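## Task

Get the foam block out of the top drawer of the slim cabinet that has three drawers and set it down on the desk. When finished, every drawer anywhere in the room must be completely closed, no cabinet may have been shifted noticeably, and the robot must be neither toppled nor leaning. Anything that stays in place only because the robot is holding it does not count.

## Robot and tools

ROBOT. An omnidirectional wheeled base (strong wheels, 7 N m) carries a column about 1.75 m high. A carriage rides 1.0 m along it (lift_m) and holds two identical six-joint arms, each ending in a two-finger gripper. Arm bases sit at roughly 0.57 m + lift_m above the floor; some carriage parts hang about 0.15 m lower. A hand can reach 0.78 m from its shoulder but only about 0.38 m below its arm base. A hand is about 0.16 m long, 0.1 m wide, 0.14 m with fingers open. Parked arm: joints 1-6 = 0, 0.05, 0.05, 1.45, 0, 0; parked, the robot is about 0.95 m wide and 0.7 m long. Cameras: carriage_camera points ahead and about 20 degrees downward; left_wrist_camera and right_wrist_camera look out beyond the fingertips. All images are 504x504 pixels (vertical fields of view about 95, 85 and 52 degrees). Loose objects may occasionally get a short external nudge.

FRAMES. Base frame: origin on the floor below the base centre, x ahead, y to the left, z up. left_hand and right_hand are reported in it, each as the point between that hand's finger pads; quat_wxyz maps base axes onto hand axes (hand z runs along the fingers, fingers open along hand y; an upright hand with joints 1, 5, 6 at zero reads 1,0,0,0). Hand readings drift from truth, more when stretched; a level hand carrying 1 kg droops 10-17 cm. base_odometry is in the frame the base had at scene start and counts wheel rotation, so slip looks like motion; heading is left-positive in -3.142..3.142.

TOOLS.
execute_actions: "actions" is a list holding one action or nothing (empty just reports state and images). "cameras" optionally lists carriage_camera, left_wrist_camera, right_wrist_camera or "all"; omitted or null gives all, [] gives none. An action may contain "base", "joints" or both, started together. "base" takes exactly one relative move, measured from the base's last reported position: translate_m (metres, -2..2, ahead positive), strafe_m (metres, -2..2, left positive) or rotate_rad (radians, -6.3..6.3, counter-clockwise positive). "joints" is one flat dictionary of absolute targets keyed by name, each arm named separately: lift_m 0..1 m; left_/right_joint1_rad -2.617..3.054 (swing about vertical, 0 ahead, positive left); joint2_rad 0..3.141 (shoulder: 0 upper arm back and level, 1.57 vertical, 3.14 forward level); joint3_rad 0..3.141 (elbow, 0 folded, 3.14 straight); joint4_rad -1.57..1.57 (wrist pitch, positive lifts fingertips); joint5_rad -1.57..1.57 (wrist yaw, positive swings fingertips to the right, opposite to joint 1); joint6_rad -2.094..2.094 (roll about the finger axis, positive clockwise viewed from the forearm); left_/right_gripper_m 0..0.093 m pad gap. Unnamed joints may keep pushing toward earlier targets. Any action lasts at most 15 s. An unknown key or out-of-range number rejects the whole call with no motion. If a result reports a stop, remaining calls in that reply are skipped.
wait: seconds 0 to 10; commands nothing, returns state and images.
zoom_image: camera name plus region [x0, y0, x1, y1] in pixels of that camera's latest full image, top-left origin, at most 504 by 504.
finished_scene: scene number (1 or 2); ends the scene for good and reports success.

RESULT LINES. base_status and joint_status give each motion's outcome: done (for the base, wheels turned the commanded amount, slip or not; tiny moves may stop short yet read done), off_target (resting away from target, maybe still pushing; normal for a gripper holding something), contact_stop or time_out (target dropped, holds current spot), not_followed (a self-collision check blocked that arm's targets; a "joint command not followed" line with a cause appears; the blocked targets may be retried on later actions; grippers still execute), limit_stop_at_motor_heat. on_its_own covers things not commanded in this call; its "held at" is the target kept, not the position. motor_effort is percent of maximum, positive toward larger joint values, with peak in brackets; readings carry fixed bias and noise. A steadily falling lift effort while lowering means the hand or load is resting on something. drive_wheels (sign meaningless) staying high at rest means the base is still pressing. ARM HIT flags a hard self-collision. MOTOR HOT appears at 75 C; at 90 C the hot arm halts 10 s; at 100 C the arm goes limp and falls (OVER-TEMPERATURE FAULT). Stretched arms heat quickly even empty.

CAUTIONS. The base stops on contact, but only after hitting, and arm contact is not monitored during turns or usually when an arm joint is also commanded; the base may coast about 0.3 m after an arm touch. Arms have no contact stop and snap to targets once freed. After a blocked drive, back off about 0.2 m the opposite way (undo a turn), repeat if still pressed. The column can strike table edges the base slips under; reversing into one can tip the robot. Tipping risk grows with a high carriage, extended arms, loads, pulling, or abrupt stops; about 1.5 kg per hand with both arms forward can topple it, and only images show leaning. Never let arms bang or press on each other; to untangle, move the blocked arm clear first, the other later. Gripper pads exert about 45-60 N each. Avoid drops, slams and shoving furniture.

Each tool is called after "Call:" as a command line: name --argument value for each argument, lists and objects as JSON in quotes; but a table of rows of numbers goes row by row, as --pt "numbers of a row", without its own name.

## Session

Call:
execute_actions --actions '[]'

Scene clock: 0.00 s.
base_odometry: x=+0.000 y=+0.000 heading=+0.000 (m, m, rad; odometry frame)
base_status: not commanded
joint_positions: lift_m=+0.297 left_joint1_rad=+0.023 left_joint2_rad=+0.052 left_joint3_rad=+0.037 left_joint4_rad=+1.489 left_joint5_rad=+0.058 left_joint6_rad=-0.002 left_gripper_m=+0.094 right_joint1_rad=-0.003 right_joint2_rad=+0.021 right_joint3_rad=+0.049 right_joint4_rad=+1.418 right_joint5_rad=+0.047 right_joint6_rad=+0.031 right_gripper_m=+0.094
joint_status: not commanded
motor_effort: lift_m=+23 drive_wheels=-1 (%)
left_hand: x=+0.3112 y=+0.3342 z=+1.3150 quat_wxyz=(+0.998, +0.028, +0.049, +0.009) (m; base frame)
right_hand: x=+0.3147 y=-0.3517 z=+1.3166 quat_wxyz=(+0.998, +0.025, +0.062, +0.013) (m; base frame)
pictures: carriage_camera, left_wrist_camera, right_wrist_camera
Images, in order (width x height): carriage_camera 504x504, left_wrist_camera 504x504, right_wrist_camera 504x504.

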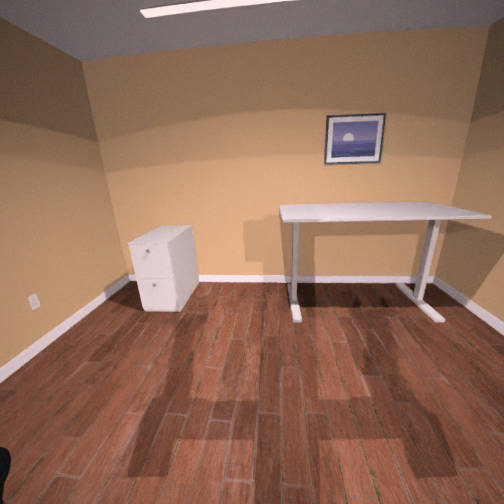

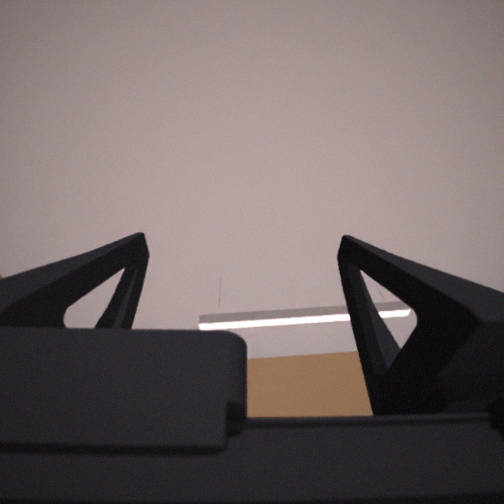

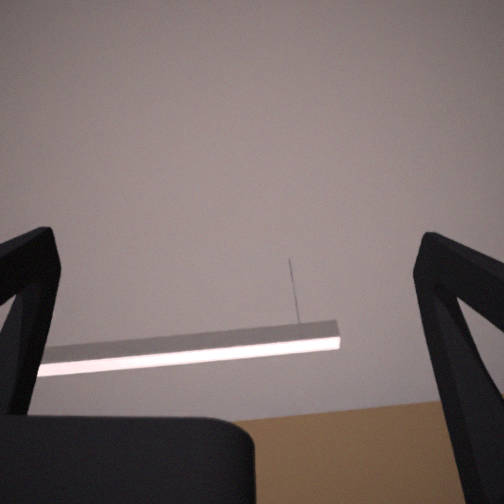

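Desk is taller here (standing height).

Call:
execute_actions --actions '[{"base":{"rotate_rad":-1.57},"joints":{"lift_m":0.1}}]' --cameras '["carriage_camera"]'

Scene clock: 3.20 s.
base_odometry: x=+0.000 y=+0.000 heading=-1.570 (m, m, rad; odometry frame)
base_status: done
joint_positions: lift_m=+0.100 left_joint1_rad=+0.023 left_joint2_rad=+0.052 left_joint3_rad=+0.037 left_joint4_rad=+1.488 left_joint5_rad=+0.058 left_joint6_rad=-0.002 left_gripper_m=+0.094 right_joint1_rad=-0.003 right_joint2_rad=+0.021 right_joint3_rad=+0.049 right_joint4_rad=+1.416 right_joint5_rad=+0.047 right_joint6_rad=+0.031 right_gripper_m=+0.094
joint_status: all done
motor_effort: lift_m=+19(19) drive_wheels=+3(10) (%)
left_hand: x=+0.3114 y=+0.3342 z=+1.1181 quat_wxyz=(+0.998, +0.028, +0.049, +0.009) (m; base frame)
right_hand: x=+0.3154 y=-0.3517 z=+1.1197 quat_wxyz=(+0.998, +0.025, +0.063, +0.013) (m; base frame)
pictures: carriage_camera
Images, in order (width x height): carriage_camera 504x504.

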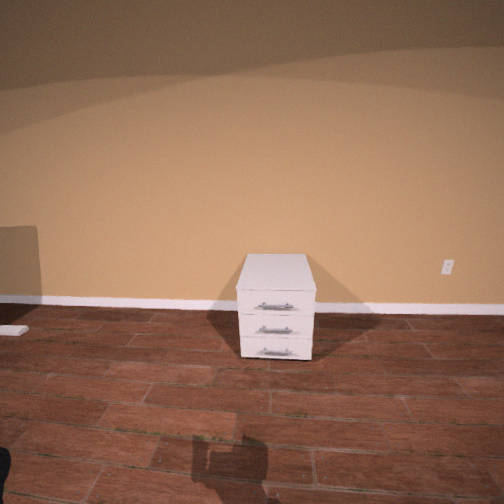

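Call:
execute_actions --actions '[{"base":{"rotate_rad":-0.05},"joints":{"lift_m":0.04}}]' --cameras '[]'

Call:
execute_actions --actions '[{"base":{"strafe_m":0.26},"joints":{"right_joint1_rad":0,"right_joint2_rad":3.1,"right_joint3_rad":1.56,"right_joint4_rad":1.24,"right_joint5_rad":0,"right_joint6_rad":1.57,"right_gripper_m":0.07}}]' --cameras '[]'

Call:
execute_actions --actions '[{"base":{"translate_m":0.25}}]' --cameras '["carriage_camera","right_wrist_camera"]'

Scene clock: 4.70 s.
base_odometry: x=+0.000 y=+0.000 heading=-1.619 (m, m, rad; odometry frame)
base_status: done
joint_positions: lift_m=+0.040 left_joint1_rad=+0.023 left_joint2_rad=+0.052 left_joint3_rad=+0.037 left_joint4_rad=+1.488 left_joint5_rad=+0.058 left_joint6_rad=-0.002 left_gripper_m=+0.094 right_joint1_rad=-0.003 right_joint2_rad=+0.021 right_joint3_rad=+0.049 right_joint4_rad=+1.417 right_joint5_rad=+0.047 right_joint6_rad=+0.031 right_gripper_m=+0.094
joint_status: all done
motor_effort: lift_m=+20(19) drive_wheels=+4(8) (%)
left_hand: x=+0.3113 y=+0.3342 z=+1.0581 quat_wxyz=(+0.998, +0.028, +0.049, +0.009) (m; base frame)
right_hand: x=+0.3150 y=-0.3517 z=+1.0597 quat_wxyz=(+0.998, +0.025, +0.062, +0.013) (m; base frame)
pictures: none
No camera images: the call's "cameras" was empty. Leave "cameras" out to get every camera's image.

Scene clock: 7.40 s.
base_odometry: x=+0.260 y=-0.013 heading=-1.620 (m, m, rad; odometry frame)
base_status: done
joint_positions: lift_m=+0.040 left_joint1_rad=+0.023 left_joint2_rad=+0.052 left_joint3_rad=+0.037 left_joint4_rad=+1.488 left_joint5_rad=+0.058 left_joint6_rad=-0.002 left_gripper_m=+0.094 right_joint1_rad=-0.003 right_joint2_rad=+3.104 right_joint3_rad=+1.552 right_joint4_rad=+1.226 right_joint5_rad=+0.004 right_joint6_rad=+1.564 right_gripper_m=+0.070
joint_status: all done
motor_effort: lift_m=+20(20) drive_wheels=-4(11) (%)
left_hand: x=+0.3113 y=+0.3342 z=+1.0581 quat_wxyz=(+0.998, +0.028, +0.049, +0.009) (m; base frame)
right_hand: x=+0.8660 y=-0.3457 z=+0.4306 quat_wxyz=(+0.415, +0.574, +0.575, +0.409) (m; base frame)
pictures: none
No camera images: the call's "cameras" was empty. Leave "cameras" out to get every camera's image.

Scene clock: 9.70 s.
base_odometry: x=+0.248 y=-0.263 heading=-1.620 (m, m, rad; odometry frame)
base_status: done
joint_positions: lift_m=+0.040 left_joint1_rad=+0.023 left_joint2_rad=+0.052 left_joint3_rad=+0.037 left_joint4_rad=+1.488 left_joint5_rad=+0.058 left_joint6_rad=-0.002 left_gripper_m=+0.094 right_joint1_rad=-0.002 right_joint2_rad=+3.104 right_joint3_rad=+1.552 right_joint4_rad=+1.232 right_joint5_rad=+0.004 right_joint6_rad=+1.564 right_gripper_m=+0.070
joint_status: not commanded
motor_effort: lift_m=+20(20) drive_wheels=-4(9) (%)
left_hand: x=+0.3115 y=+0.3342 z=+1.0581 quat_wxyz=(+0.998, +0.028, +0.049, +0.009) (m; base frame)
right_hand: x=+0.8666 y=-0.3455 z=+0.4322 quat_wxyz=(+0.417, +0.573, +0.574, +0.411) (m; base frame)
pictures: carriage_camera, right_wrist_camera
Images, in order (width x height): carriage_camera 504x504, right_wrist_camera 504x504.

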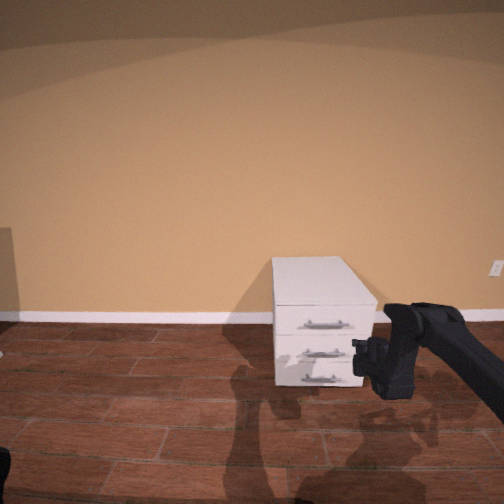

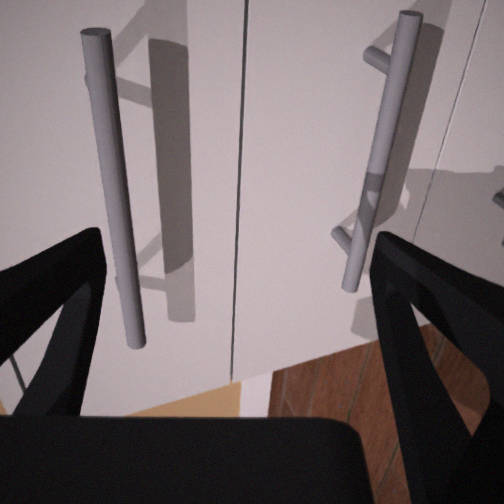

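Call:
execute_actions --actions '[{"base":{"strafe_m":0.03},"joints":{"lift_m":0.06}}]' --cameras '[]'

Call:
execute_actions --actions '[{"base":{"translate_m":0.12}}]' --cameras '["right_wrist_camera"]'

Scene clock: 10.90 s.
base_odometry: x=+0.278 y=-0.264 heading=-1.620 (m, m, rad; odometry frame)
base_status: done
joint_positions: lift_m=+0.060 left_joint1_rad=+0.023 left_joint2_rad=+0.052 left_joint3_rad=+0.037 left_joint4_rad=+1.488 left_joint5_rad=+0.058 left_joint6_rad=-0.002 left_gripper_m=+0.094 right_joint1_rad=-0.002 right_joint2_rad=+3.103 right_joint3_rad=+1.552 right_joint4_rad=+1.237 right_joint5_rad=+0.004 right_joint6_rad=+1.564 right_gripper_m=+0.070
joint_status: all done
motor_effort: lift_m=+25(29) drive_wheels=+3(9) (%)
left_hand: x=+0.3114 y=+0.3342 z=+1.0775 quat_wxyz=(+0.998, +0.028, +0.049, +0.009) (m; base frame)
right_hand: x=+0.8675 y=-0.3453 z=+0.4538 quat_wxyz=(+0.419, +0.571, +0.572, +0.413) (m; base frame)
pictures: none
No camera images: the call's "cameras" was empty. Leave "cameras" out to get every camera's image.

Scene clock: 12.67 s.
base_odometry: x=+0.272 y=-0.384 heading=-1.619 (m, m, rad; odometry frame)
base_status: done
joint_positions: lift_m=+0.060 left_joint1_rad=+0.023 left_joint2_rad=+0.052 left_joint3_rad=+0.037 left_joint4_rad=+1.488 left_joint5_rad=+0.058 left_joint6_rad=-0.002 left_gripper_m=+0.094 right_joint1_rad=-0.002 right_joint2_rad=+3.103 right_joint3_rad=+1.552 right_joint4_rad=+1.236 right_joint5_rad=+0.004 right_joint6_rad=+1.564 right_gripper_m=+0.070
joint_status: not commanded
motor_effort: lift_m=+25(25) drive_wheels=-3(8) (%)
left_hand: x=+0.3114 y=+0.3342 z=+1.0775 quat_wxyz=(+0.998, +0.028, +0.049, +0.009) (m; base frame)
right_hand: x=+0.8674 y=-0.3453 z=+0.4534 quat_wxyz=(+0.418, +0.572, +0.573, +0.412) (m; base frame)
pictures: right_wrist_camera
Images, in order (width x height): right_wrist_camera 504x504.

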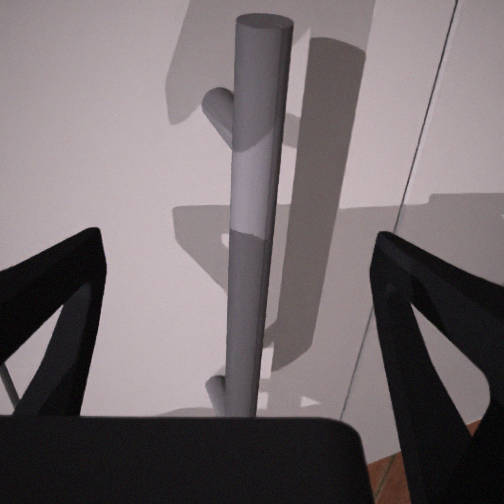

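Call:
execute_actions --actions '[{"base":{"translate_m":0.07},"joints":{"lift_m":0.048}}]' --cameras '["right_wrist_camera"]'

Scene clock: 14.23 s.
base_odometry: x=+0.269 y=-0.449 heading=-1.619 (m, m, rad; odometry frame)
base_status: translate_m contact_stop (by the wheels' count: +0.065 of +0.070)
joint_positions: lift_m=+0.048 left_joint1_rad=+0.023 left_joint2_rad=+0.052 left_joint3_rad=+0.037 left_joint4_rad=+1.486 left_joint5_rad=+0.058 left_joint6_rad=-0.002 left_gripper_m=+0.094 right_joint1_rad=-0.001 right_joint2_rad=+3.120 right_joint3_rad=+1.468 right_joint4_rad=+1.237 right_joint5_rad=+0.014 right_joint6_rad=+1.572 right_gripper_m=+0.070
joint_status: all done
motor_effort: lift_m=+20(21) drive_wheels=+6(14) (%)
left_hand: x=+0.3118 y=+0.3342 z=+1.0660 quat_wxyz=(+0.998, +0.028, +0.050, +0.009) (m; base frame)
right_hand: x=+0.8338 y=-0.3467 z=+0.4091 quat_wxyz=(+0.390, +0.596, +0.589, +0.382) (m; base frame)
pictures: right_wrist_camera
Images, in order (width x height): right_wrist_camera 504x504.

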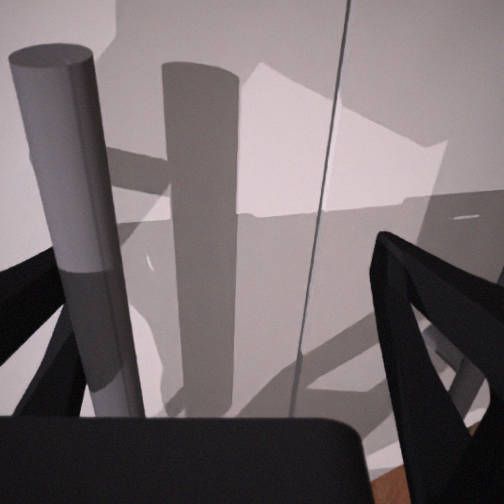

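Call:
execute_actions --actions '[{"base":{"translate_m":-0.035},"joints":{"right_joint2_rad":3.1,"right_joint3_rad":1.56,"right_joint4_rad":1.24,"lift_m":0.06}}]' --cameras '["right_wrist_camera"]'

Scene clock: 15.40 s.
base_odometry: x=+0.271 y=-0.414 heading=-1.619 (m, m, rad; odometry frame)
base_status: done
joint_positions: lift_m=+0.060 left_joint1_rad=+0.023 left_joint2_rad=+0.052 left_joint3_rad=+0.037 left_joint4_rad=+1.486 left_joint5_rad=+0.058 left_joint6_rad=-0.002 left_gripper_m=+0.094 right_joint1_rad=-0.001 right_joint2_rad=+3.120 right_joint3_rad=+1.541 right_joint4_rad=+1.226 right_joint5_rad=+0.008 right_joint6_rad=+1.572 right_gripper_m=+0.070
joint_status: all done
motor_effort: lift_m=+25(30) drive_wheels=+1(8) (%)
left_hand: x=+0.3117 y=+0.3342 z=+1.0774 quat_wxyz=(+0.998, +0.028, +0.050, +0.009) (m; base frame)
right_hand: x=+0.8575 y=-0.3457 z=+0.4382 quat_wxyz=(+0.407, +0.582, +0.578, +0.402) (m; base frame)
pictures: right_wrist_camera
Images, in order (width x height): right_wrist_camera 504x504.

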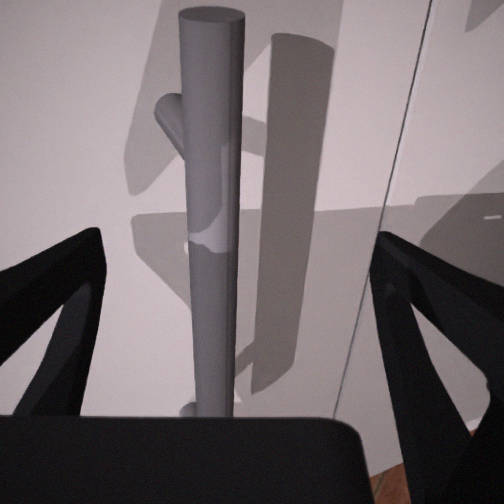

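Call:
execute_actions --actions '[{"base":{"translate_m":0.018},"joints":{"right_joint3_rad":1.56}}]' --cameras '[]'

Call:
execute_actions --actions '[{"joints":{"right_gripper_m":0.0}}]' --cameras '["right_wrist_camera"]'

Scene clock: 16.37 s.
base_odometry: x=+0.270 y=-0.432 heading=-1.619 (m, m, rad; odometry frame)
base_status: done
joint_positions: lift_m=+0.060 left_joint1_rad=+0.023 left_joint2_rad=+0.052 left_joint3_rad=+0.037 left_joint4_rad=+1.485 left_joint5_rad=+0.058 left_joint6_rad=-0.002 left_gripper_m=+0.094 right_joint1_rad=-0.001 right_joint2_rad=+3.120 right_joint3_rad=+1.519 right_joint4_rad=+1.239 right_joint5_rad=+0.006 right_joint6_rad=+1.572 right_gripper_m=+0.070
joint_status: all done
motor_effort: lift_m=+25(25) drive_wheels=+3(7) (%)
left_hand: x=+0.3121 y=+0.3342 z=+1.0774 quat_wxyz=(+0.998, +0.028, +0.051, +0.009) (m; base frame)
right_hand: x=+0.8512 y=-0.3454 z=+0.4348 quat_wxyz=(+0.404, +0.584, +0.580, +0.400) (m; base frame)
pictures: none
No camera images: the call's "cameras" was empty. Leave "cameras" out to get every camera's image.

Scene clock: 17.03 s.
base_odometry: x=+0.270 y=-0.432 heading=-1.619 (m, m, rad; odometry frame)
base_status: not commanded
joint_positions: lift_m=+0.060 left_joint1_rad=+0.023 left_joint2_rad=+0.052 left_joint3_rad=+0.037 left_joint4_rad=+1.485 left_joint5_rad=+0.058 left_joint6_rad=-0.002 left_gripper_m=+0.094 right_joint1_rad=-0.001 right_joint2_rad=+3.120 right_joint3_rad=+1.539 right_joint4_rad=+1.227 right_joint5_rad=+0.005 right_joint6_rad=+1.572 right_gripper_m=+0.010
joint_status: right_gripper_m off_target (ended at +0.010, target +0.000)
motor_effort: lift_m=+25(25) drive_wheels=+2(4) (%)
left_hand: x=+0.3121 y=+0.3342 z=+1.0774 quat_wxyz=(+0.998, +0.028, +0.051, +0.009) (m; base frame)
right_hand: x=+0.8572 y=-0.3453 z=+0.4381 quat_wxyz=(+0.406, +0.582, +0.578, +0.403) (m; base frame)
pictures: right_wrist_camera
Images, in order (width x height): right_wrist_camera 504x504.

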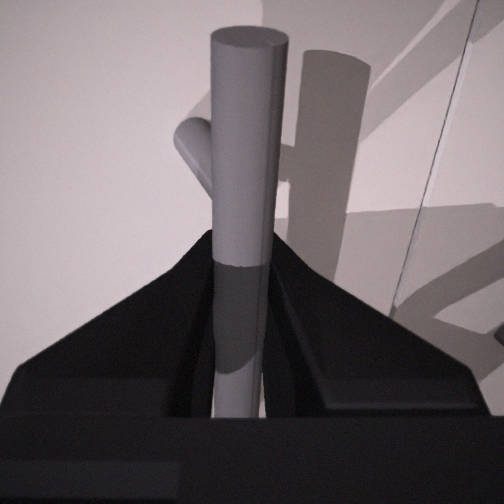

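Gripped. Pull.

Call:
execute_actions --actions '[{"base":{"translate_m":-0.3},"joints":{"right_gripper_m":0.0}}]' --cameras '["carriage_camera"]'

Call:
zoom_image --camera "carriage_camera" --region '[250, 260, 450, 430]'

Scene clock: 19.77 s.
base_odometry: x=+0.285 y=-0.133 heading=-1.619 (m, m, rad; odometry frame)
base_status: done
joint_positions: lift_m=+0.060 left_joint1_rad=+0.023 left_joint2_rad=+0.052 left_joint3_rad=+0.037 left_joint4_rad=+1.485 left_joint5_rad=+0.058 left_joint6_rad=-0.002 left_gripper_m=+0.094 right_joint1_rad=+0.004 right_joint2_rad=+3.120 right_joint3_rad=+1.555 right_joint4_rad=+1.207 right_joint5_rad=-0.006 right_joint6_rad=+1.574 right_gripper_m=+0.010
joint_status: right_gripper_m off_target (ended at +0.010, target +0.000)
motor_effort: lift_m=+25(25) drive_wheels=-2(11) (%)
left_hand: x=+0.3120 y=+0.3342 z=+1.0774 quat_wxyz=(+0.998, +0.028, +0.051, +0.009) (m; base frame)
right_hand: x=+0.8606 y=-0.3401 z=+0.4380 quat_wxyz=(+0.400, +0.579, +0.583, +0.406) (m; base frame)
pictures: carriage_camera
Images, in order (width x height): carriage_camera 504x504.

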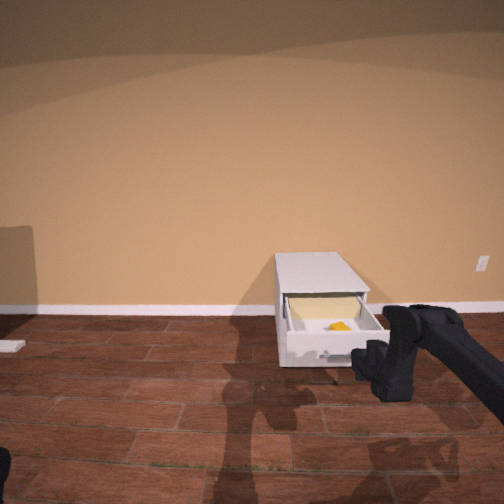

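Region (250, 260, 450, 430) of carriage_camera's 504x504 image, scaled by 2.520, with more detail than that image has; it fills the top 428 rows of this view, and the rest is white.

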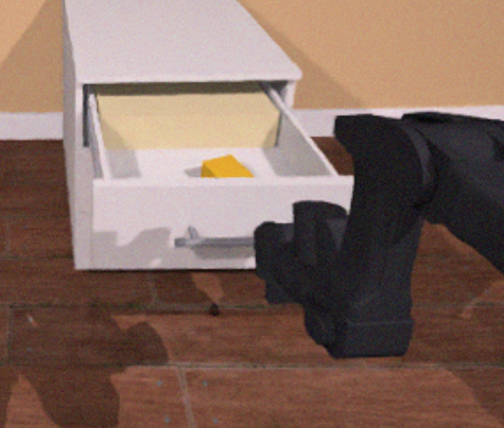

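Call:
execute_actions --actions '[{"joints":{"right_gripper_m":0.07,"right_joint4_rad":1.22}}]' --cameras '[]'

Call:
execute_actions --actions '[{"base":{"translate_m":-0.07}}]' --cameras '[]'

Call:
execute_actions --actions '[{"joints":{"lift_m":0.32,"right_gripper_m":0.093,"right_joint2_rad":2.6,"right_joint3_rad":1.5,"right_joint4_rad":-0.35,"right_joint6_rad":0}}]' --cameras '[]'

Call:
execute_actions --actions '[{"base":{"translate_m":0.36}}]' --cameras '["carriage_camera","right_wrist_camera"]'

Scene clock: 20.70 s.
base_odometry: x=+0.285 y=-0.133 heading=-1.619 (m, m, rad; odometry frame)
base_status: not commanded
joint_positions: lift_m=+0.060 left_joint1_rad=+0.023 left_joint2_rad=+0.052 left_joint3_rad=+0.037 left_joint4_rad=+1.485 left_joint5_rad=+0.058 left_joint6_rad=-0.002 left_gripper_m=+0.094 right_joint1_rad=+0.004 right_joint2_rad=+3.120 right_joint3_rad=+1.555 right_joint4_rad=+1.206 right_joint5_rad=-0.006 right_joint6_rad=+1.574 right_gripper_m=+0.070
joint_status: all done
motor_effort: lift_m=+25(25) drive_wheels=-1(2) (%)
left_hand: x=+0.3120 y=+0.3342 z=+1.0774 quat_wxyz=(+0.998, +0.028, +0.051, +0.009) (m; base frame)
right_hand: x=+0.8605 y=-0.3403 z=+0.4378 quat_wxyz=(+0.400, +0.580, +0.583, +0.406) (m; base frame)
pictures: none
No camera images: the call's "cameras" was empty. Leave "cameras" out to get every camera's image.

Scene clock: 22.03 s.
base_odometry: x=+0.288 y=-0.063 heading=-1.619 (m, m, rad; odometry frame)
base_status: done
joint_positions: lift_m=+0.060 left_joint1_rad=+0.023 left_joint2_rad=+0.052 left_joint3_rad=+0.037 left_joint4_rad=+1.486 left_joint5_rad=+0.058 left_joint6_rad=-0.002 left_gripper_m=+0.094 right_joint1_rad=+0.004 right_joint2_rad=+3.120 right_joint3_rad=+1.555 right_joint4_rad=+1.211 right_joint5_rad=-0.006 right_joint6_rad=+1.574 right_gripper_m=+0.070
joint_status: not commanded
motor_effort: lift_m=+25(25) drive_wheels=-1(8) (%)
left_hand: x=+0.3118 y=+0.3342 z=+1.0775 quat_wxyz=(+0.998, +0.028, +0.050, +0.009) (m; base frame)
right_hand: x=+0.8610 y=-0.3403 z=+0.4389 quat_wxyz=(+0.401, +0.579, +0.582, +0.407) (m; base frame)
pictures: none
No camera images: the call's "cameras" was empty. Leave "cameras" out to get every camera's image.

Scene clock: 23.77 s.
base_odometry: x=+0.288 y=-0.063 heading=-1.619 (m, m, rad; odometry frame)
base_status: not commanded
joint_positions: lift_m=+0.320 left_joint1_rad=+0.023 left_joint2_rad=+0.052 left_joint3_rad=+0.037 left_joint4_rad=+1.486 left_joint5_rad=+0.058 left_joint6_rad=-0.002 left_gripper_m=+0.094 right_joint1_rad=+0.004 right_joint2_rad=+2.593 right_joint3_rad=+1.502 right_joint4_rad=-0.348 right_joint5_rad=-0.006 right_joint6_rad=+0.007 right_gripper_m=+0.093
joint_status: all done
motor_effort: lift_m=+25(29) drive_wheels=-1(1) (%)
left_hand: x=+0.3118 y=+0.3342 z=+1.3375 quat_wxyz=(+0.998, +0.028, +0.050, +0.009) (m; base frame)
right_hand: x=+0.7289 y=-0.3408 z=+0.7273 quat_wxyz=(+0.066, +0.001, +0.998, +0.003) (m; base frame)
pictures: none
No camera images: the call's "cameras" was empty. Leave "cameras" out to get every camera's image.

Scene clock: 26.53 s.
base_odometry: x=+0.271 y=-0.422 heading=-1.618 (m, m, rad; odometry frame)
base_status: done
joint_positions: lift_m=+0.320 left_joint1_rad=+0.023 left_joint2_rad=+0.052 left_joint3_rad=+0.037 left_joint4_rad=+1.486 left_joint5_rad=+0.058 left_joint6_rad=-0.002 left_gripper_m=+0.094 right_joint1_rad=+0.004 right_joint2_rad=+2.593 right_joint3_rad=+1.502 right_joint4_rad=-0.351 right_joint5_rad=-0.005 right_joint6_rad=+0.007 right_gripper_m=+0.093
joint_status: not commanded
motor_effort: lift_m=+25(25) drive_wheels=+3(11) (%)
left_hand: x=+0.3118 y=+0.3342 z=+1.3375 quat_wxyz=(+0.998, +0.028, +0.050, +0.009) (m; base frame)
right_hand: x=+0.7282 y=-0.3409 z=+0.7272 quat_wxyz=(+0.065, +0.001, +0.998, +0.003) (m; base frame)
pictures: carriage_camera, right_wrist_camera
Images, in order (width x height): carriage_camera 504x504, right_wrist_camera 504x504.

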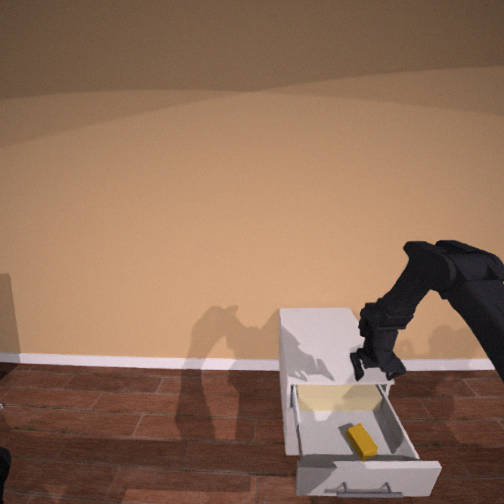

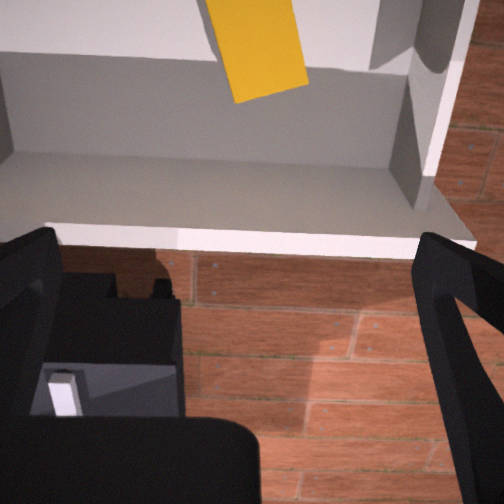

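Call:
execute_actions --actions '[{"base":{"translate_m":0.07},"joints":{"lift_m":0.22}}]' --cameras '["carriage_camera","right_wrist_camera"]'

Scene clock: 28.07 s.
base_odometry: x=+0.268 y=-0.492 heading=-1.618 (m, m, rad; odometry frame)
base_status: done
joint_positions: lift_m=+0.220 left_joint1_rad=+0.023 left_joint2_rad=+0.052 left_joint3_rad=+0.037 left_joint4_rad=+1.487 left_joint5_rad=+0.058 left_joint6_rad=-0.002 left_gripper_m=+0.094 right_joint1_rad=+0.004 right_joint2_rad=+2.601 right_joint3_rad=+1.502 right_joint4_rad=-0.351 right_joint5_rad=-0.005 right_joint6_rad=+0.007 right_gripper_m=+0.093
joint_status: all done
motor_effort: lift_m=+20(20) drive_wheels=+3(10) (%)
left_hand: x=+0.3116 y=+0.3342 z=+1.2381 quat_wxyz=(+0.998, +0.028, +0.050, +0.009) (m; base frame)
right_hand: x=+0.7257 y=-0.3409 z=+0.6244 quat_wxyz=(+0.060, +0.001, +0.998, +0.003) (m; base frame)
pictures: carriage_camera, right_wrist_camera
Images, in order (width x height): carriage_camera 504x504, right_wrist_camera 504x504.

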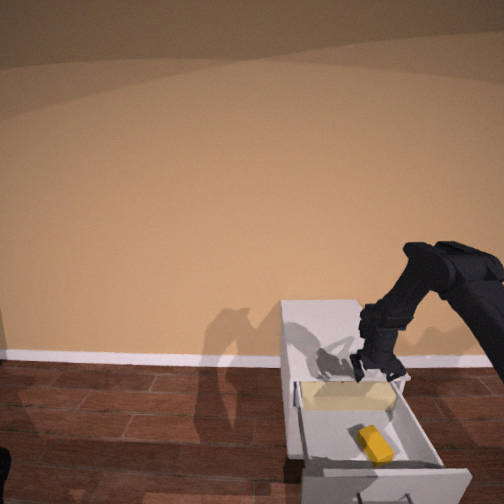

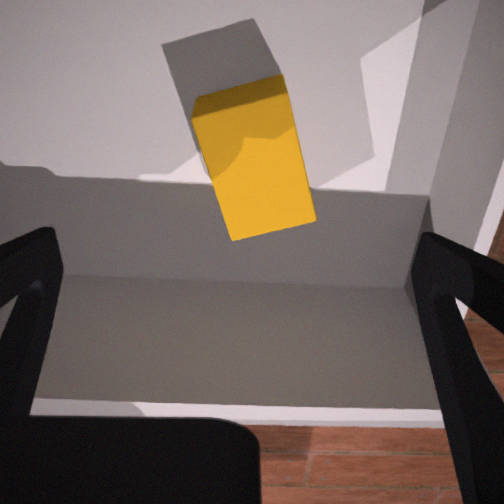

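Call:
execute_actions --actions '[{"base":{"translate_m":-0.006},"joints":{"lift_m":0.1,"right_joint1_rad":-0.025,"right_joint6_rad":-0.28}}]' --cameras '["right_wrist_camera"]'

Scene clock: 29.50 s.
base_odometry: x=+0.268 y=-0.486 heading=-1.617 (m, m, rad; odometry frame)
base_status: done
joint_positions: lift_m=+0.100 left_joint1_rad=+0.023 left_joint2_rad=+0.052 left_joint3_rad=+0.037 left_joint4_rad=+1.487 left_joint5_rad=+0.058 left_joint6_rad=-0.002 left_gripper_m=+0.094 right_joint1_rad=-0.022 right_joint2_rad=+2.604 right_joint3_rad=+1.502 right_joint4_rad=-0.351 right_joint5_rad=-0.005 right_joint6_rad=-0.273 right_gripper_m=+0.093
joint_status: all done
motor_effort: lift_m=+20(21) drive_wheels=-3(8) (%)
left_hand: x=+0.3116 y=+0.3342 z=+1.1181 quat_wxyz=(+0.998, +0.028, +0.050, +0.009) (m; base frame)
right_hand: x=+0.7247 y=-0.3523 z=+0.5032 quat_wxyz=(+0.059, -0.125, +0.990, -0.006) (m; base frame)
pictures: right_wrist_camera
Images, in order (width x height): right_wrist_camera 504x504.

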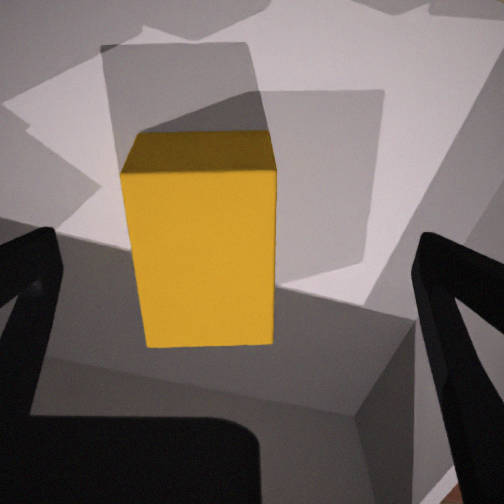

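Call:
execute_actions --actions '[{"base":{"translate_m":-0.012},"joints":{"lift_m":0.07,"right_joint1_rad":-0.006}}]' --cameras '["right_wrist_camera"]'

Scene clock: 30.47 s.
base_odometry: x=+0.269 y=-0.474 heading=-1.617 (m, m, rad; odometry frame)
base_status: done
joint_positions: lift_m=+0.070 left_joint1_rad=+0.023 left_joint2_rad=+0.052 left_joint3_rad=+0.037 left_joint4_rad=+1.488 left_joint5_rad=+0.058 left_joint6_rad=-0.002 left_gripper_m=+0.094 right_joint1_rad=-0.014 right_joint2_rad=+2.607 right_joint3_rad=+1.502 right_joint4_rad=-0.353 right_joint5_rad=-0.005 right_joint6_rad=-0.273 right_gripper_m=+0.093
joint_status: all done
motor_effort: lift_m=+19(19) drive_wheels=+1(10) (%)
left_hand: x=+0.3115 y=+0.3342 z=+1.0881 quat_wxyz=(+0.998, +0.028, +0.049, +0.009) (m; base frame)
right_hand: x=+0.7233 y=-0.3489 z=+0.4718 quat_wxyz=(+0.056, -0.129, +0.990, -0.006) (m; base frame)
pictures: right_wrist_camera
Images, in order (width x height): right_wrist_camera 504x504.

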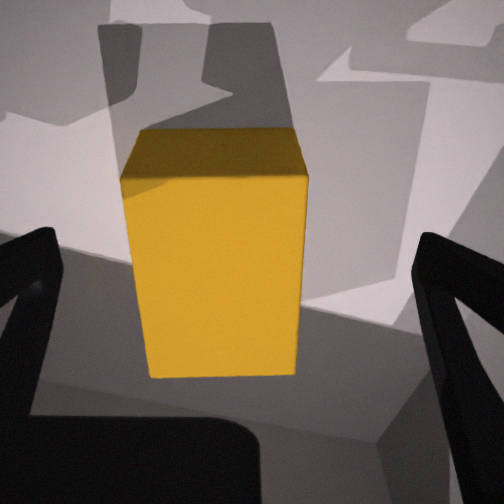

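Call:
execute_actions --actions '[{"joints":{"lift_m":0.035,"right_joint1_rad":0.012}}]' --cameras '["right_wrist_camera"]'

Scene clock: 31.27 s.
base_odometry: x=+0.269 y=-0.474 heading=-1.617 (m, m, rad; odometry frame)
base_status: not commanded
joint_positions: lift_m=+0.035 left_joint1_rad=+0.023 left_joint2_rad=+0.052 left_joint3_rad=+0.037 left_joint4_rad=+1.488 left_joint5_rad=+0.058 left_joint6_rad=-0.002 left_gripper_m=+0.094 right_joint1_rad=+0.007 right_joint2_rad=+2.606 right_joint3_rad=+1.502 right_joint4_rad=-0.352 right_joint5_rad=-0.005 right_joint6_rad=-0.273 right_gripper_m=+0.093
joint_status: all done
motor_effort: lift_m=+19(21) drive_wheels=-1(2) (%)
left_hand: x=+0.3115 y=+0.3342 z=+1.0531 quat_wxyz=(+0.998, +0.028, +0.049, +0.009) (m; base frame)
right_hand: x=+0.7240 y=-0.3397 z=+0.4373 quat_wxyz=(+0.057, -0.139, +0.989, -0.005) (m; base frame)
pictures: right_wrist_camera
Images, in order (width x height): right_wrist_camera 504x504.

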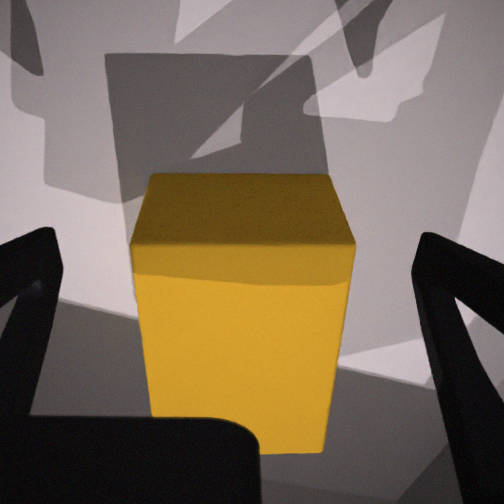

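Call:
execute_actions --actions '[{"joints":{"lift_m":0.022}}]' --cameras '[]'

Call:
execute_actions --actions '[{"joints":{"right_gripper_m":0.0}}]' --cameras '["right_wrist_camera"]'

Scene clock: 32.00 s.
base_odometry: x=+0.269 y=-0.474 heading=-1.617 (m, m, rad; odometry frame)
base_status: not commanded
joint_positions: lift_m=+0.022 left_joint1_rad=+0.023 left_joint2_rad=+0.052 left_joint3_rad=+0.037 left_joint4_rad=+1.488 left_joint5_rad=+0.058 left_joint6_rad=-0.002 left_gripper_m=+0.094 right_joint1_rad=+0.007 right_joint2_rad=+2.608 right_joint3_rad=+1.502 right_joint4_rad=-0.351 right_joint5_rad=-0.005 right_joint6_rad=-0.273 right_gripper_m=+0.093
joint_status: all done
motor_effort: lift_m=+20(21) drive_wheels=-2(2) (%)
left_hand: x=+0.3115 y=+0.3342 z=+1.0400 quat_wxyz=(+0.998, +0.028, +0.049, +0.009) (m; base frame)
right_hand: x=+0.7238 y=-0.3397 z=+0.4236 quat_wxyz=(+0.057, -0.139, +0.989, -0.005) (m; base frame)
pictures: none
No camera images: the call's "cameras" was empty. Leave "cameras" out to get every camera's image.

Scene clock: 32.73 s.
base_odometry: x=+0.269 y=-0.474 heading=-1.617 (m, m, rad; odometry frame)
base_status: not commanded
joint_positions: lift_m=+0.022 left_joint1_rad=+0.023 left_joint2_rad=+0.052 left_joint3_rad=+0.037 left_joint4_rad=+1.488 left_joint5_rad=+0.058 left_joint6_rad=-0.002 left_gripper_m=+0.094 right_joint1_rad=+0.007 right_joint2_rad=+2.608 right_joint3_rad=+1.502 right_joint4_rad=-0.351 right_joint5_rad=-0.004 right_joint6_rad=-0.273 right_gripper_m=+0.054
joint_status: right_gripper_m off_target (ended at +0.054, target +0.000)
motor_effort: lift_m=+20(20) drive_wheels=-1(2) (%)
left_hand: x=+0.3115 y=+0.3342 z=+1.0400 quat_wxyz=(+0.998, +0.028, +0.049, +0.009) (m; base frame)
right_hand: x=+0.7238 y=-0.3397 z=+0.4236 quat_wxyz=(+0.057, -0.139, +0.989, -0.006) (m; base frame)
pictures: right_wrist_camera
Images, in order (width x height): right_wrist_camera 504x504.

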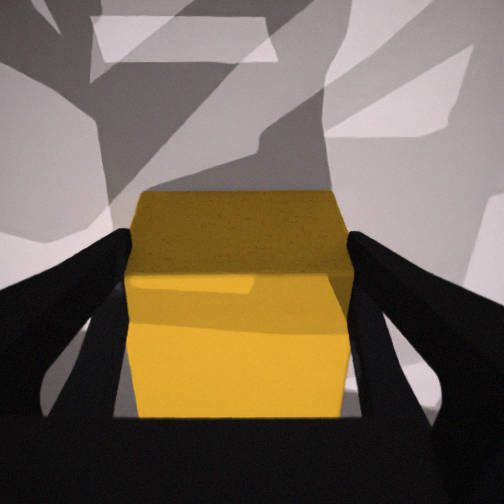

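Call:
execute_actions --actions '[{"joints":{"lift_m":0.2,"right_gripper_m":0.0}}]' --cameras '["right_wrist_camera"]'

Call:
execute_actions --actions '[{"base":{"translate_m":-0.33},"joints":{"right_gripper_m":0.0}}]' --cameras '[]'

Call:
execute_actions --actions '[{"base":{"strafe_m":-0.535},"joints":{"lift_m":0.12,"right_gripper_m":0.0,"right_joint1_rad":0,"right_joint2_rad":1.3,"right_joint3_rad":0.8,"right_joint4_rad":0.3,"right_joint6_rad":0,"left_joint1_rad":0,"left_joint5_rad":0,"left_joint2_rad":3.0,"left_joint3_rad":1.3,"left_joint4_rad":0.85,"left_gripper_m":0.0}}]'

Scene clock: 34.33 s.
base_odometry: x=+0.269 y=-0.474 heading=-1.617 (m, m, rad; odometry frame)
base_status: not commanded
joint_positions: lift_m=+0.200 left_joint1_rad=+0.023 left_joint2_rad=+0.052 left_joint3_rad=+0.037 left_joint4_rad=+1.488 left_joint5_rad=+0.058 left_joint6_rad=-0.002 left_gripper_m=+0.094 right_joint1_rad=+0.007 right_joint2_rad=+2.607 right_joint3_rad=+1.502 right_joint4_rad=-0.349 right_joint5_rad=-0.004 right_joint6_rad=-0.273 right_gripper_m=+0.054
joint_status: right_gripper_m off_target (ended at +0.054, target +0.000); the others done
motor_effort: lift_m=+25(30) drive_wheels=+1(2) (%)
left_hand: x=+0.3115 y=+0.3342 z=+1.2175 quat_wxyz=(+0.998, +0.028, +0.049, +0.009) (m; base frame)
right_hand: x=+0.7242 y=-0.3397 z=+0.6013 quat_wxyz=(+0.058, -0.139, +0.989, -0.006) (m; base frame)
pictures: right_wrist_camera
Images, in order (width x height): right_wrist_camera 504x504.

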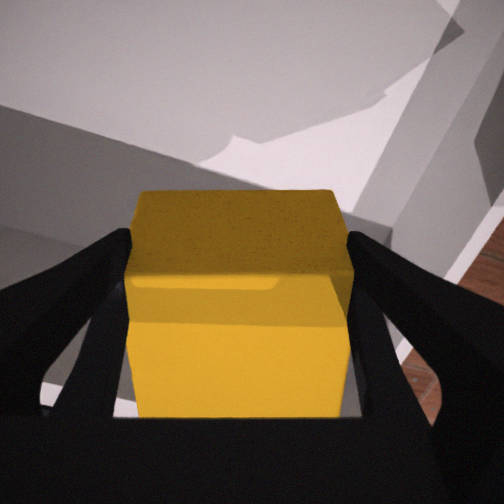

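Scene clock: 36.90 s.
base_odometry: x=+0.285 y=-0.145 heading=-1.617 (m, m, rad; odometry frame)
base_status: done
joint_positions: lift_m=+0.200 left_joint1_rad=+0.023 left_joint2_rad=+0.052 left_joint3_rad=+0.037 left_joint4_rad=+1.488 left_joint5_rad=+0.058 left_joint6_rad=-0.002 left_gripper_m=+0.094 right_joint1_rad=+0.007 right_joint2_rad=+2.607 right_joint3_rad=+1.502 right_joint4_rad=-0.349 right_joint5_rad=-0.004 right_joint6_rad=-0.273 right_gripper_m=+0.054
joint_status: right_gripper_m off_target (ended at +0.054, target +0.000)
motor_effort: lift_m=+25(25) drive_wheels=-1(13) (%)
left_hand: x=+0.3114 y=+0.3342 z=+1.2175 quat_wxyz=(+0.998, +0.028, +0.049, +0.009) (m; base frame)
right_hand: x=+0.7244 y=-0.3398 z=+0.6013 quat_wxyz=(+0.058, -0.139, +0.989, -0.006) (m; base frame)
pictures: none
No camera images: the call's "cameras" was empty. Leave "cameras" out to get every camera's image.

Scene clock: 40.10 s.
base_odometry: x=-0.250 y=-0.120 heading=-1.617 (m, m, rad; odometry frame)
base_status: done
joint_positions: lift_m=+0.120 left_joint1_rad=+0.000 left_joint2_rad=+3.002 left_joint3_rad=+1.290 left_joint4_rad=+0.833 left_joint5_rad=+0.009 left_joint6_rad=-0.002 left_gripper_m=+0.001 right_joint1_rad=+0.006 right_joint2_rad=+1.311 right_joint3_rad=+0.822 right_joint4_rad=+0.292 right_joint5_rad=-0.003 right_joint6_rad=-0.007 right_gripper_m=+0.054
joint_status: right_gripper_m off_target (ended at +0.054, target +0.000); the others done
motor_effort: lift_m=+20(19) drive_wheels=-2(8) (%)
left_hand: x=+0.7480 y=+0.3419 z=+0.4199 quat_wxyz=(+0.339, +0.000, +0.941, -0.004) (m; base frame)
right_hand: x=+0.7227 y=-0.3402 z=+0.9683 quat_wxyz=(+0.634, -0.006, +0.773, +0.001) (m; base frame)
pictures: carriage_camera, left_wrist_camera, right_wrist_camera
Images, in order (width x height): carriage_camera 504x504, left_wrist_camera 504x504, right_wrist_camera 504x504.

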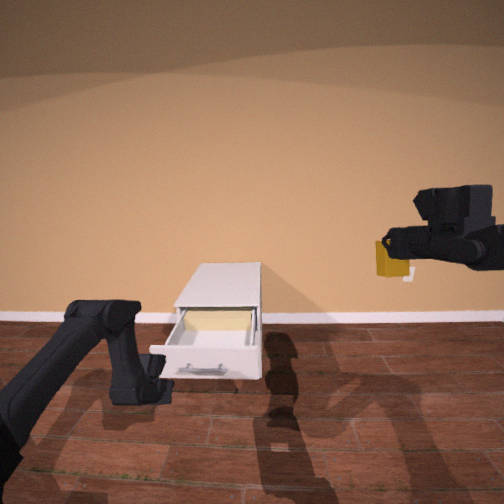

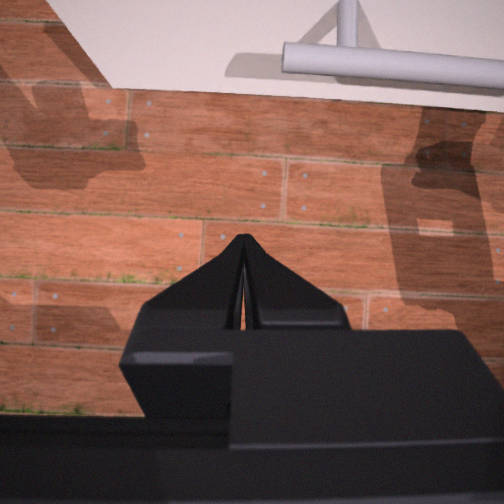

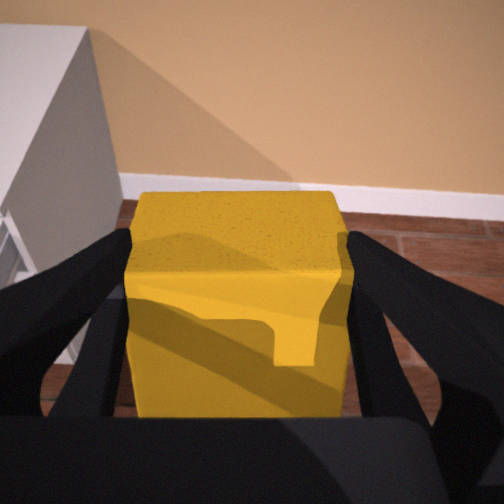

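Call:
execute_actions --actions '[{"base":{"strafe_m":0.025},"joints":{"right_gripper_m":0.0}}]' --cameras '[]'

Call:
execute_actions --actions '[{"base":{"translate_m":0.38},"joints":{"left_joint2_rad":3.0,"left_joint3_rad":1.3,"left_joint4_rad":0.85,"right_gripper_m":0.0}}]' --cameras '["carriage_camera","left_wrist_camera"]'

Scene clock: 41.37 s.
base_odometry: x=-0.225 y=-0.121 heading=-1.617 (m, m, rad; odometry frame)
base_status: done
joint_positions: lift_m=+0.120 left_joint1_rad=+0.001 left_joint2_rad=+3.002 left_joint3_rad=+1.290 left_joint4_rad=+0.835 left_joint5_rad=+0.008 left_joint6_rad=-0.002 left_gripper_m=+0.001 right_joint1_rad=+0.006 right_joint2_rad=+1.311 right_joint3_rad=+0.815 right_joint4_rad=+0.291 right_joint5_rad=-0.003 right_joint6_rad=-0.007 right_gripper_m=+0.054
joint_status: right_gripper_m off_target (ended at +0.054, target +0.000)
motor_effort: lift_m=+20(20) drive_wheels=+1(8) (%)
left_hand: x=+0.7484 y=+0.3425 z=+0.4202 quat_wxyz=(+0.340, +0.000, +0.940, -0.004) (m; base frame)
right_hand: x=+0.7218 y=-0.3403 z=+0.9647 quat_wxyz=(+0.631, -0.006, +0.776, +0.001) (m; base frame)
pictures: none
No camera images: the call's "cameras" was empty. Leave "cameras" out to get every camera's image.

Scene clock: 44.10 s.
base_odometry: x=-0.243 y=-0.500 heading=-1.618 (m, m, rad; odometry frame)
base_status: done
joint_positions: lift_m=+0.120 left_joint1_rad=+0.001 left_joint2_rad=+3.016 left_joint3_rad=+1.288 left_joint4_rad=+0.832 left_joint5_rad=+0.008 left_joint6_rad=-0.002 left_gripper_m=+0.001 right_joint1_rad=+0.006 right_joint2_rad=+1.311 right_joint3_rad=+0.815 right_joint4_rad=+0.288 right_joint5_rad=-0.003 right_joint6_rad=-0.007 right_gripper_m=+0.054
joint_status: right_gripper_m off_target (ended at +0.054, target +0.000); the others done
motor_effort: lift_m=+20(20) drive_wheels=-5(11) (%)
left_hand: x=+0.7411 y=+0.3425 z=+0.4132 quat_wxyz=(+0.331, +0.000, +0.944, -0.004) (m; base frame)
right_hand: x=+0.7217 y=-0.3403 z=+0.9639 quat_wxyz=(+0.630, -0.006, +0.777, +0.001) (m; base frame)
pictures: carriage_camera, left_wrist_camera
Images, in order (width x height): carriage_camera 504x504, left_wrist_camera 504x504.

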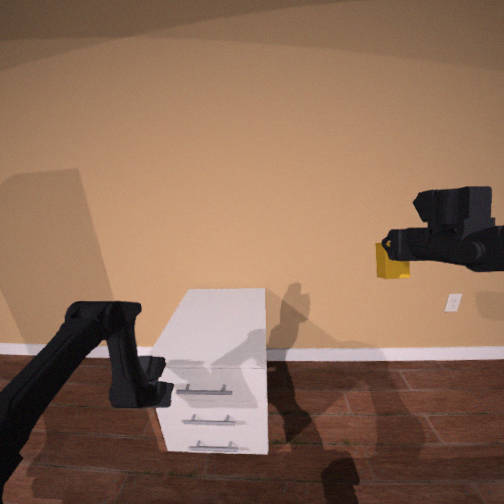

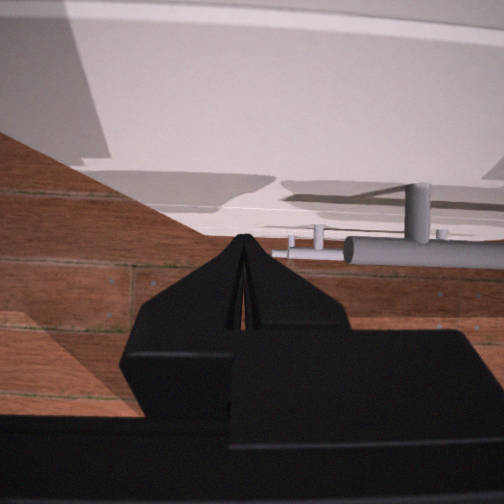

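Call:
execute_actions --actions '[{"base":{"translate_m":0.045},"joints":{"left_joint2_rad":3.0,"left_joint3_rad":1.3,"left_joint4_rad":0.85,"right_gripper_m":0.0}}]' --cameras '["left_wrist_camera"]'

Scene clock: 45.40 s.
base_odometry: x=-0.245 y=-0.545 heading=-1.618 (m, m, rad; odometry frame)
base_status: done
joint_positions: lift_m=+0.120 left_joint1_rad=+0.001 left_joint2_rad=+3.016 left_joint3_rad=+1.274 left_joint4_rad=+0.759 left_joint5_rad=+0.008 left_joint6_rad=-0.002 left_gripper_m=+0.001 right_joint1_rad=+0.006 right_joint2_rad=+1.311 right_joint3_rad=+0.815 right_joint4_rad=+0.287 right_joint5_rad=-0.003 right_joint6_rad=-0.007 right_gripper_m=+0.054
joint_status: left_joint4_rad off_target (ended at +0.759, target +0.850); right_gripper_m off_target (ended at +0.054, target +0.000); the others done
motor_effort: lift_m=+20(20) drive_wheels=+5(10) (%)
left_hand: x=+0.7207 y=+0.3426 z=+0.4004 quat_wxyz=(+0.290, +0.000, +0.957, -0.004) (m; base frame)
right_hand: x=+0.7217 y=-0.3403 z=+0.9638 quat_wxyz=(+0.629, -0.006, +0.777, +0.001) (m; base frame)
pictures: left_wrist_camera
Images, in order (width x height): left_wrist_camera 504x504.

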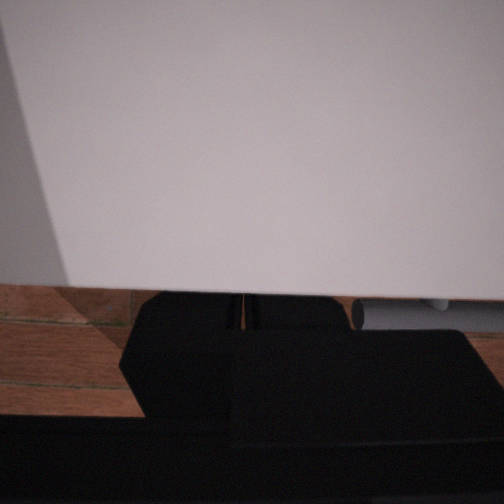

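Hit the stop. Back off and check.

Call:
execute_actions --actions '[{"base":{"translate_m":-0.35},"joints":{"right_gripper_m":0.0}}]' --cameras '["carriage_camera"]'

Call:
zoom_image --camera "carriage_camera" --region '[130, 250, 310, 430]'

Scene clock: 48.13 s.
base_odometry: x=-0.229 y=-0.196 heading=-1.619 (m, m, rad; odometry frame)
base_status: done
joint_positions: lift_m=+0.120 left_joint1_rad=+0.001 left_joint2_rad=+3.016 left_joint3_rad=+1.274 left_joint4_rad=+0.835 left_joint5_rad=+0.006 left_joint6_rad=-0.002 left_gripper_m=+0.001 right_joint1_rad=+0.006 right_joint2_rad=+1.311 right_joint3_rad=+0.815 right_joint4_rad=+0.287 right_joint5_rad=-0.003 right_joint6_rad=-0.007 right_gripper_m=+0.054
joint_status: right_gripper_m off_target (ended at +0.054, target +0.000)
on_its_own: left_joint4_rad moved +0.076 to your old target +0.850
motor_effort: lift_m=+20(20) drive_wheels=-2(13) (%)
left_hand: x=+0.7358 y=+0.3429 z=+0.4113 quat_wxyz=(+0.326, -0.001, +0.945, -0.003) (m; base frame)
right_hand: x=+0.7216 y=-0.3404 z=+0.9637 quat_wxyz=(+0.629, -0.006, +0.777, +0.001) (m; base frame)
pictures: carriage_camera
Images, in order (width x height): carriage_camera 504x504.

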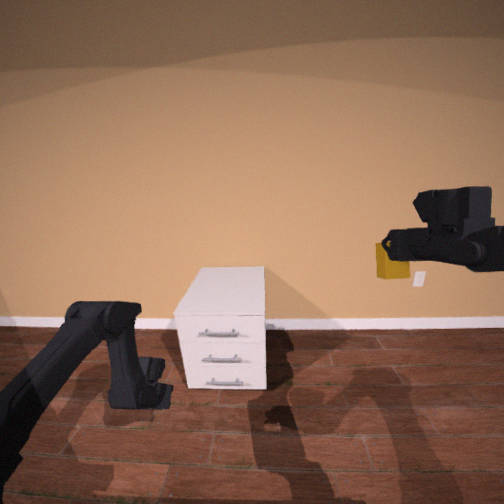

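Region (130, 250, 310, 430) of carriage_camera's 504x504 image, scaled by 2.800, with more detail than that image has.

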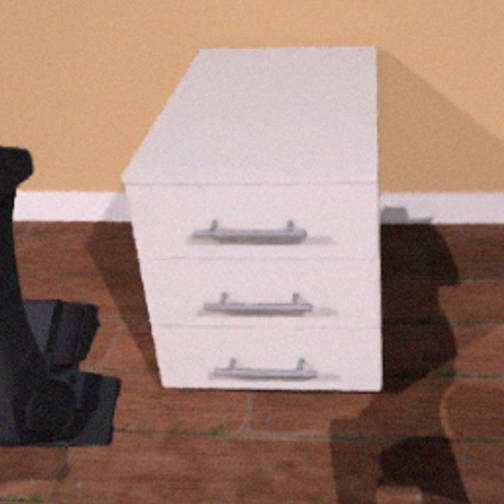

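Call:
execute_actions --actions '[{"base":{"rotate_rad":1.57},"joints":{"left_joint2_rad":0.05,"left_joint3_rad":0.05,"left_joint4_rad":1.45,"right_gripper_m":0.0,"lift_m":0.4}}]' --cameras '[]'

Call:
execute_actions --actions '[{"base":{"translate_m":1.15},"joints":{"right_gripper_m":0.0,"lift_m":0.7,"right_joint2_rad":2.6,"right_joint3_rad":1.5,"right_joint4_rad":-0.35}}]' --cameras '["carriage_camera"]'

Scene clock: 52.50 s.
base_odometry: x=-0.229 y=-0.196 heading=-0.049 (m, m, rad; odometry frame)
base_status: done
joint_positions: lift_m=+0.400 left_joint1_rad=-0.002 left_joint2_rad=+0.063 left_joint3_rad=+0.077 left_joint4_rad=+1.451 left_joint5_rad=+0.004 left_joint6_rad=-0.002 left_gripper_m=+0.001 right_joint1_rad=+0.006 right_joint2_rad=+1.311 right_joint3_rad=+0.805 right_joint4_rad=+0.293 right_joint5_rad=-0.001 right_joint6_rad=-0.007 right_gripper_m=+0.054
joint_status: right_gripper_m off_target (ended at +0.054, target +0.000); the others done
motor_effort: lift_m=+25(30) drive_wheels=+4(10) (%)
left_hand: x=+0.3114 y=+0.3428 z=+1.4276 quat_wxyz=(+0.999, +0.002, +0.053, -0.002) (m; base frame)
right_hand: x=+0.7207 y=-0.3407 z=+1.2395 quat_wxyz=(+0.628, -0.005, +0.779, +0.000) (m; base frame)
pictures: none
No camera images: the call's "cameras" was empty. Leave "cameras" out to get every camera's image.

Scene clock: 57.10 s.
base_odometry: x=+0.920 y=-0.251 heading=-0.048 (m, m, rad; odometry frame)
base_status: done
joint_positions: lift_m=+0.700 left_joint1_rad=-0.002 left_joint2_rad=+0.063 left_joint3_rad=+0.064 left_joint4_rad=+1.451 left_joint5_rad=+0.004 left_joint6_rad=-0.002 left_gripper_m=+0.001 right_joint1_rad=+0.006 right_joint2_rad=+2.598 right_joint3_rad=+1.480 right_joint4_rad=-0.351 right_joint5_rad=-0.001 right_joint6_rad=-0.007 right_gripper_m=+0.054
joint_status: right_gripper_m off_target (ended at +0.054, target +0.000); the others done
motor_effort: lift_m=+25(29) drive_wheels=-5(14) (%)
left_hand: x=+0.3153 y=+0.3428 z=+1.7241 quat_wxyz=(+0.998, +0.002, +0.059, -0.002) (m; base frame)
right_hand: x=+0.7170 y=-0.3407 z=+1.1008 quat_wxyz=(+0.051, -0.006, +0.999, +0.001) (m; base frame)
pictures: carriage_camera
Images, in order (width x height): carriage_camera 504x504.

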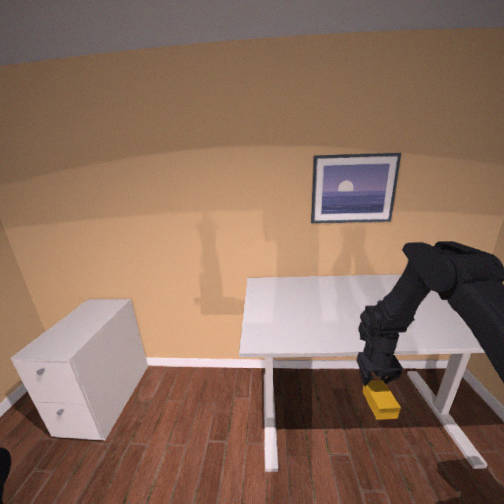

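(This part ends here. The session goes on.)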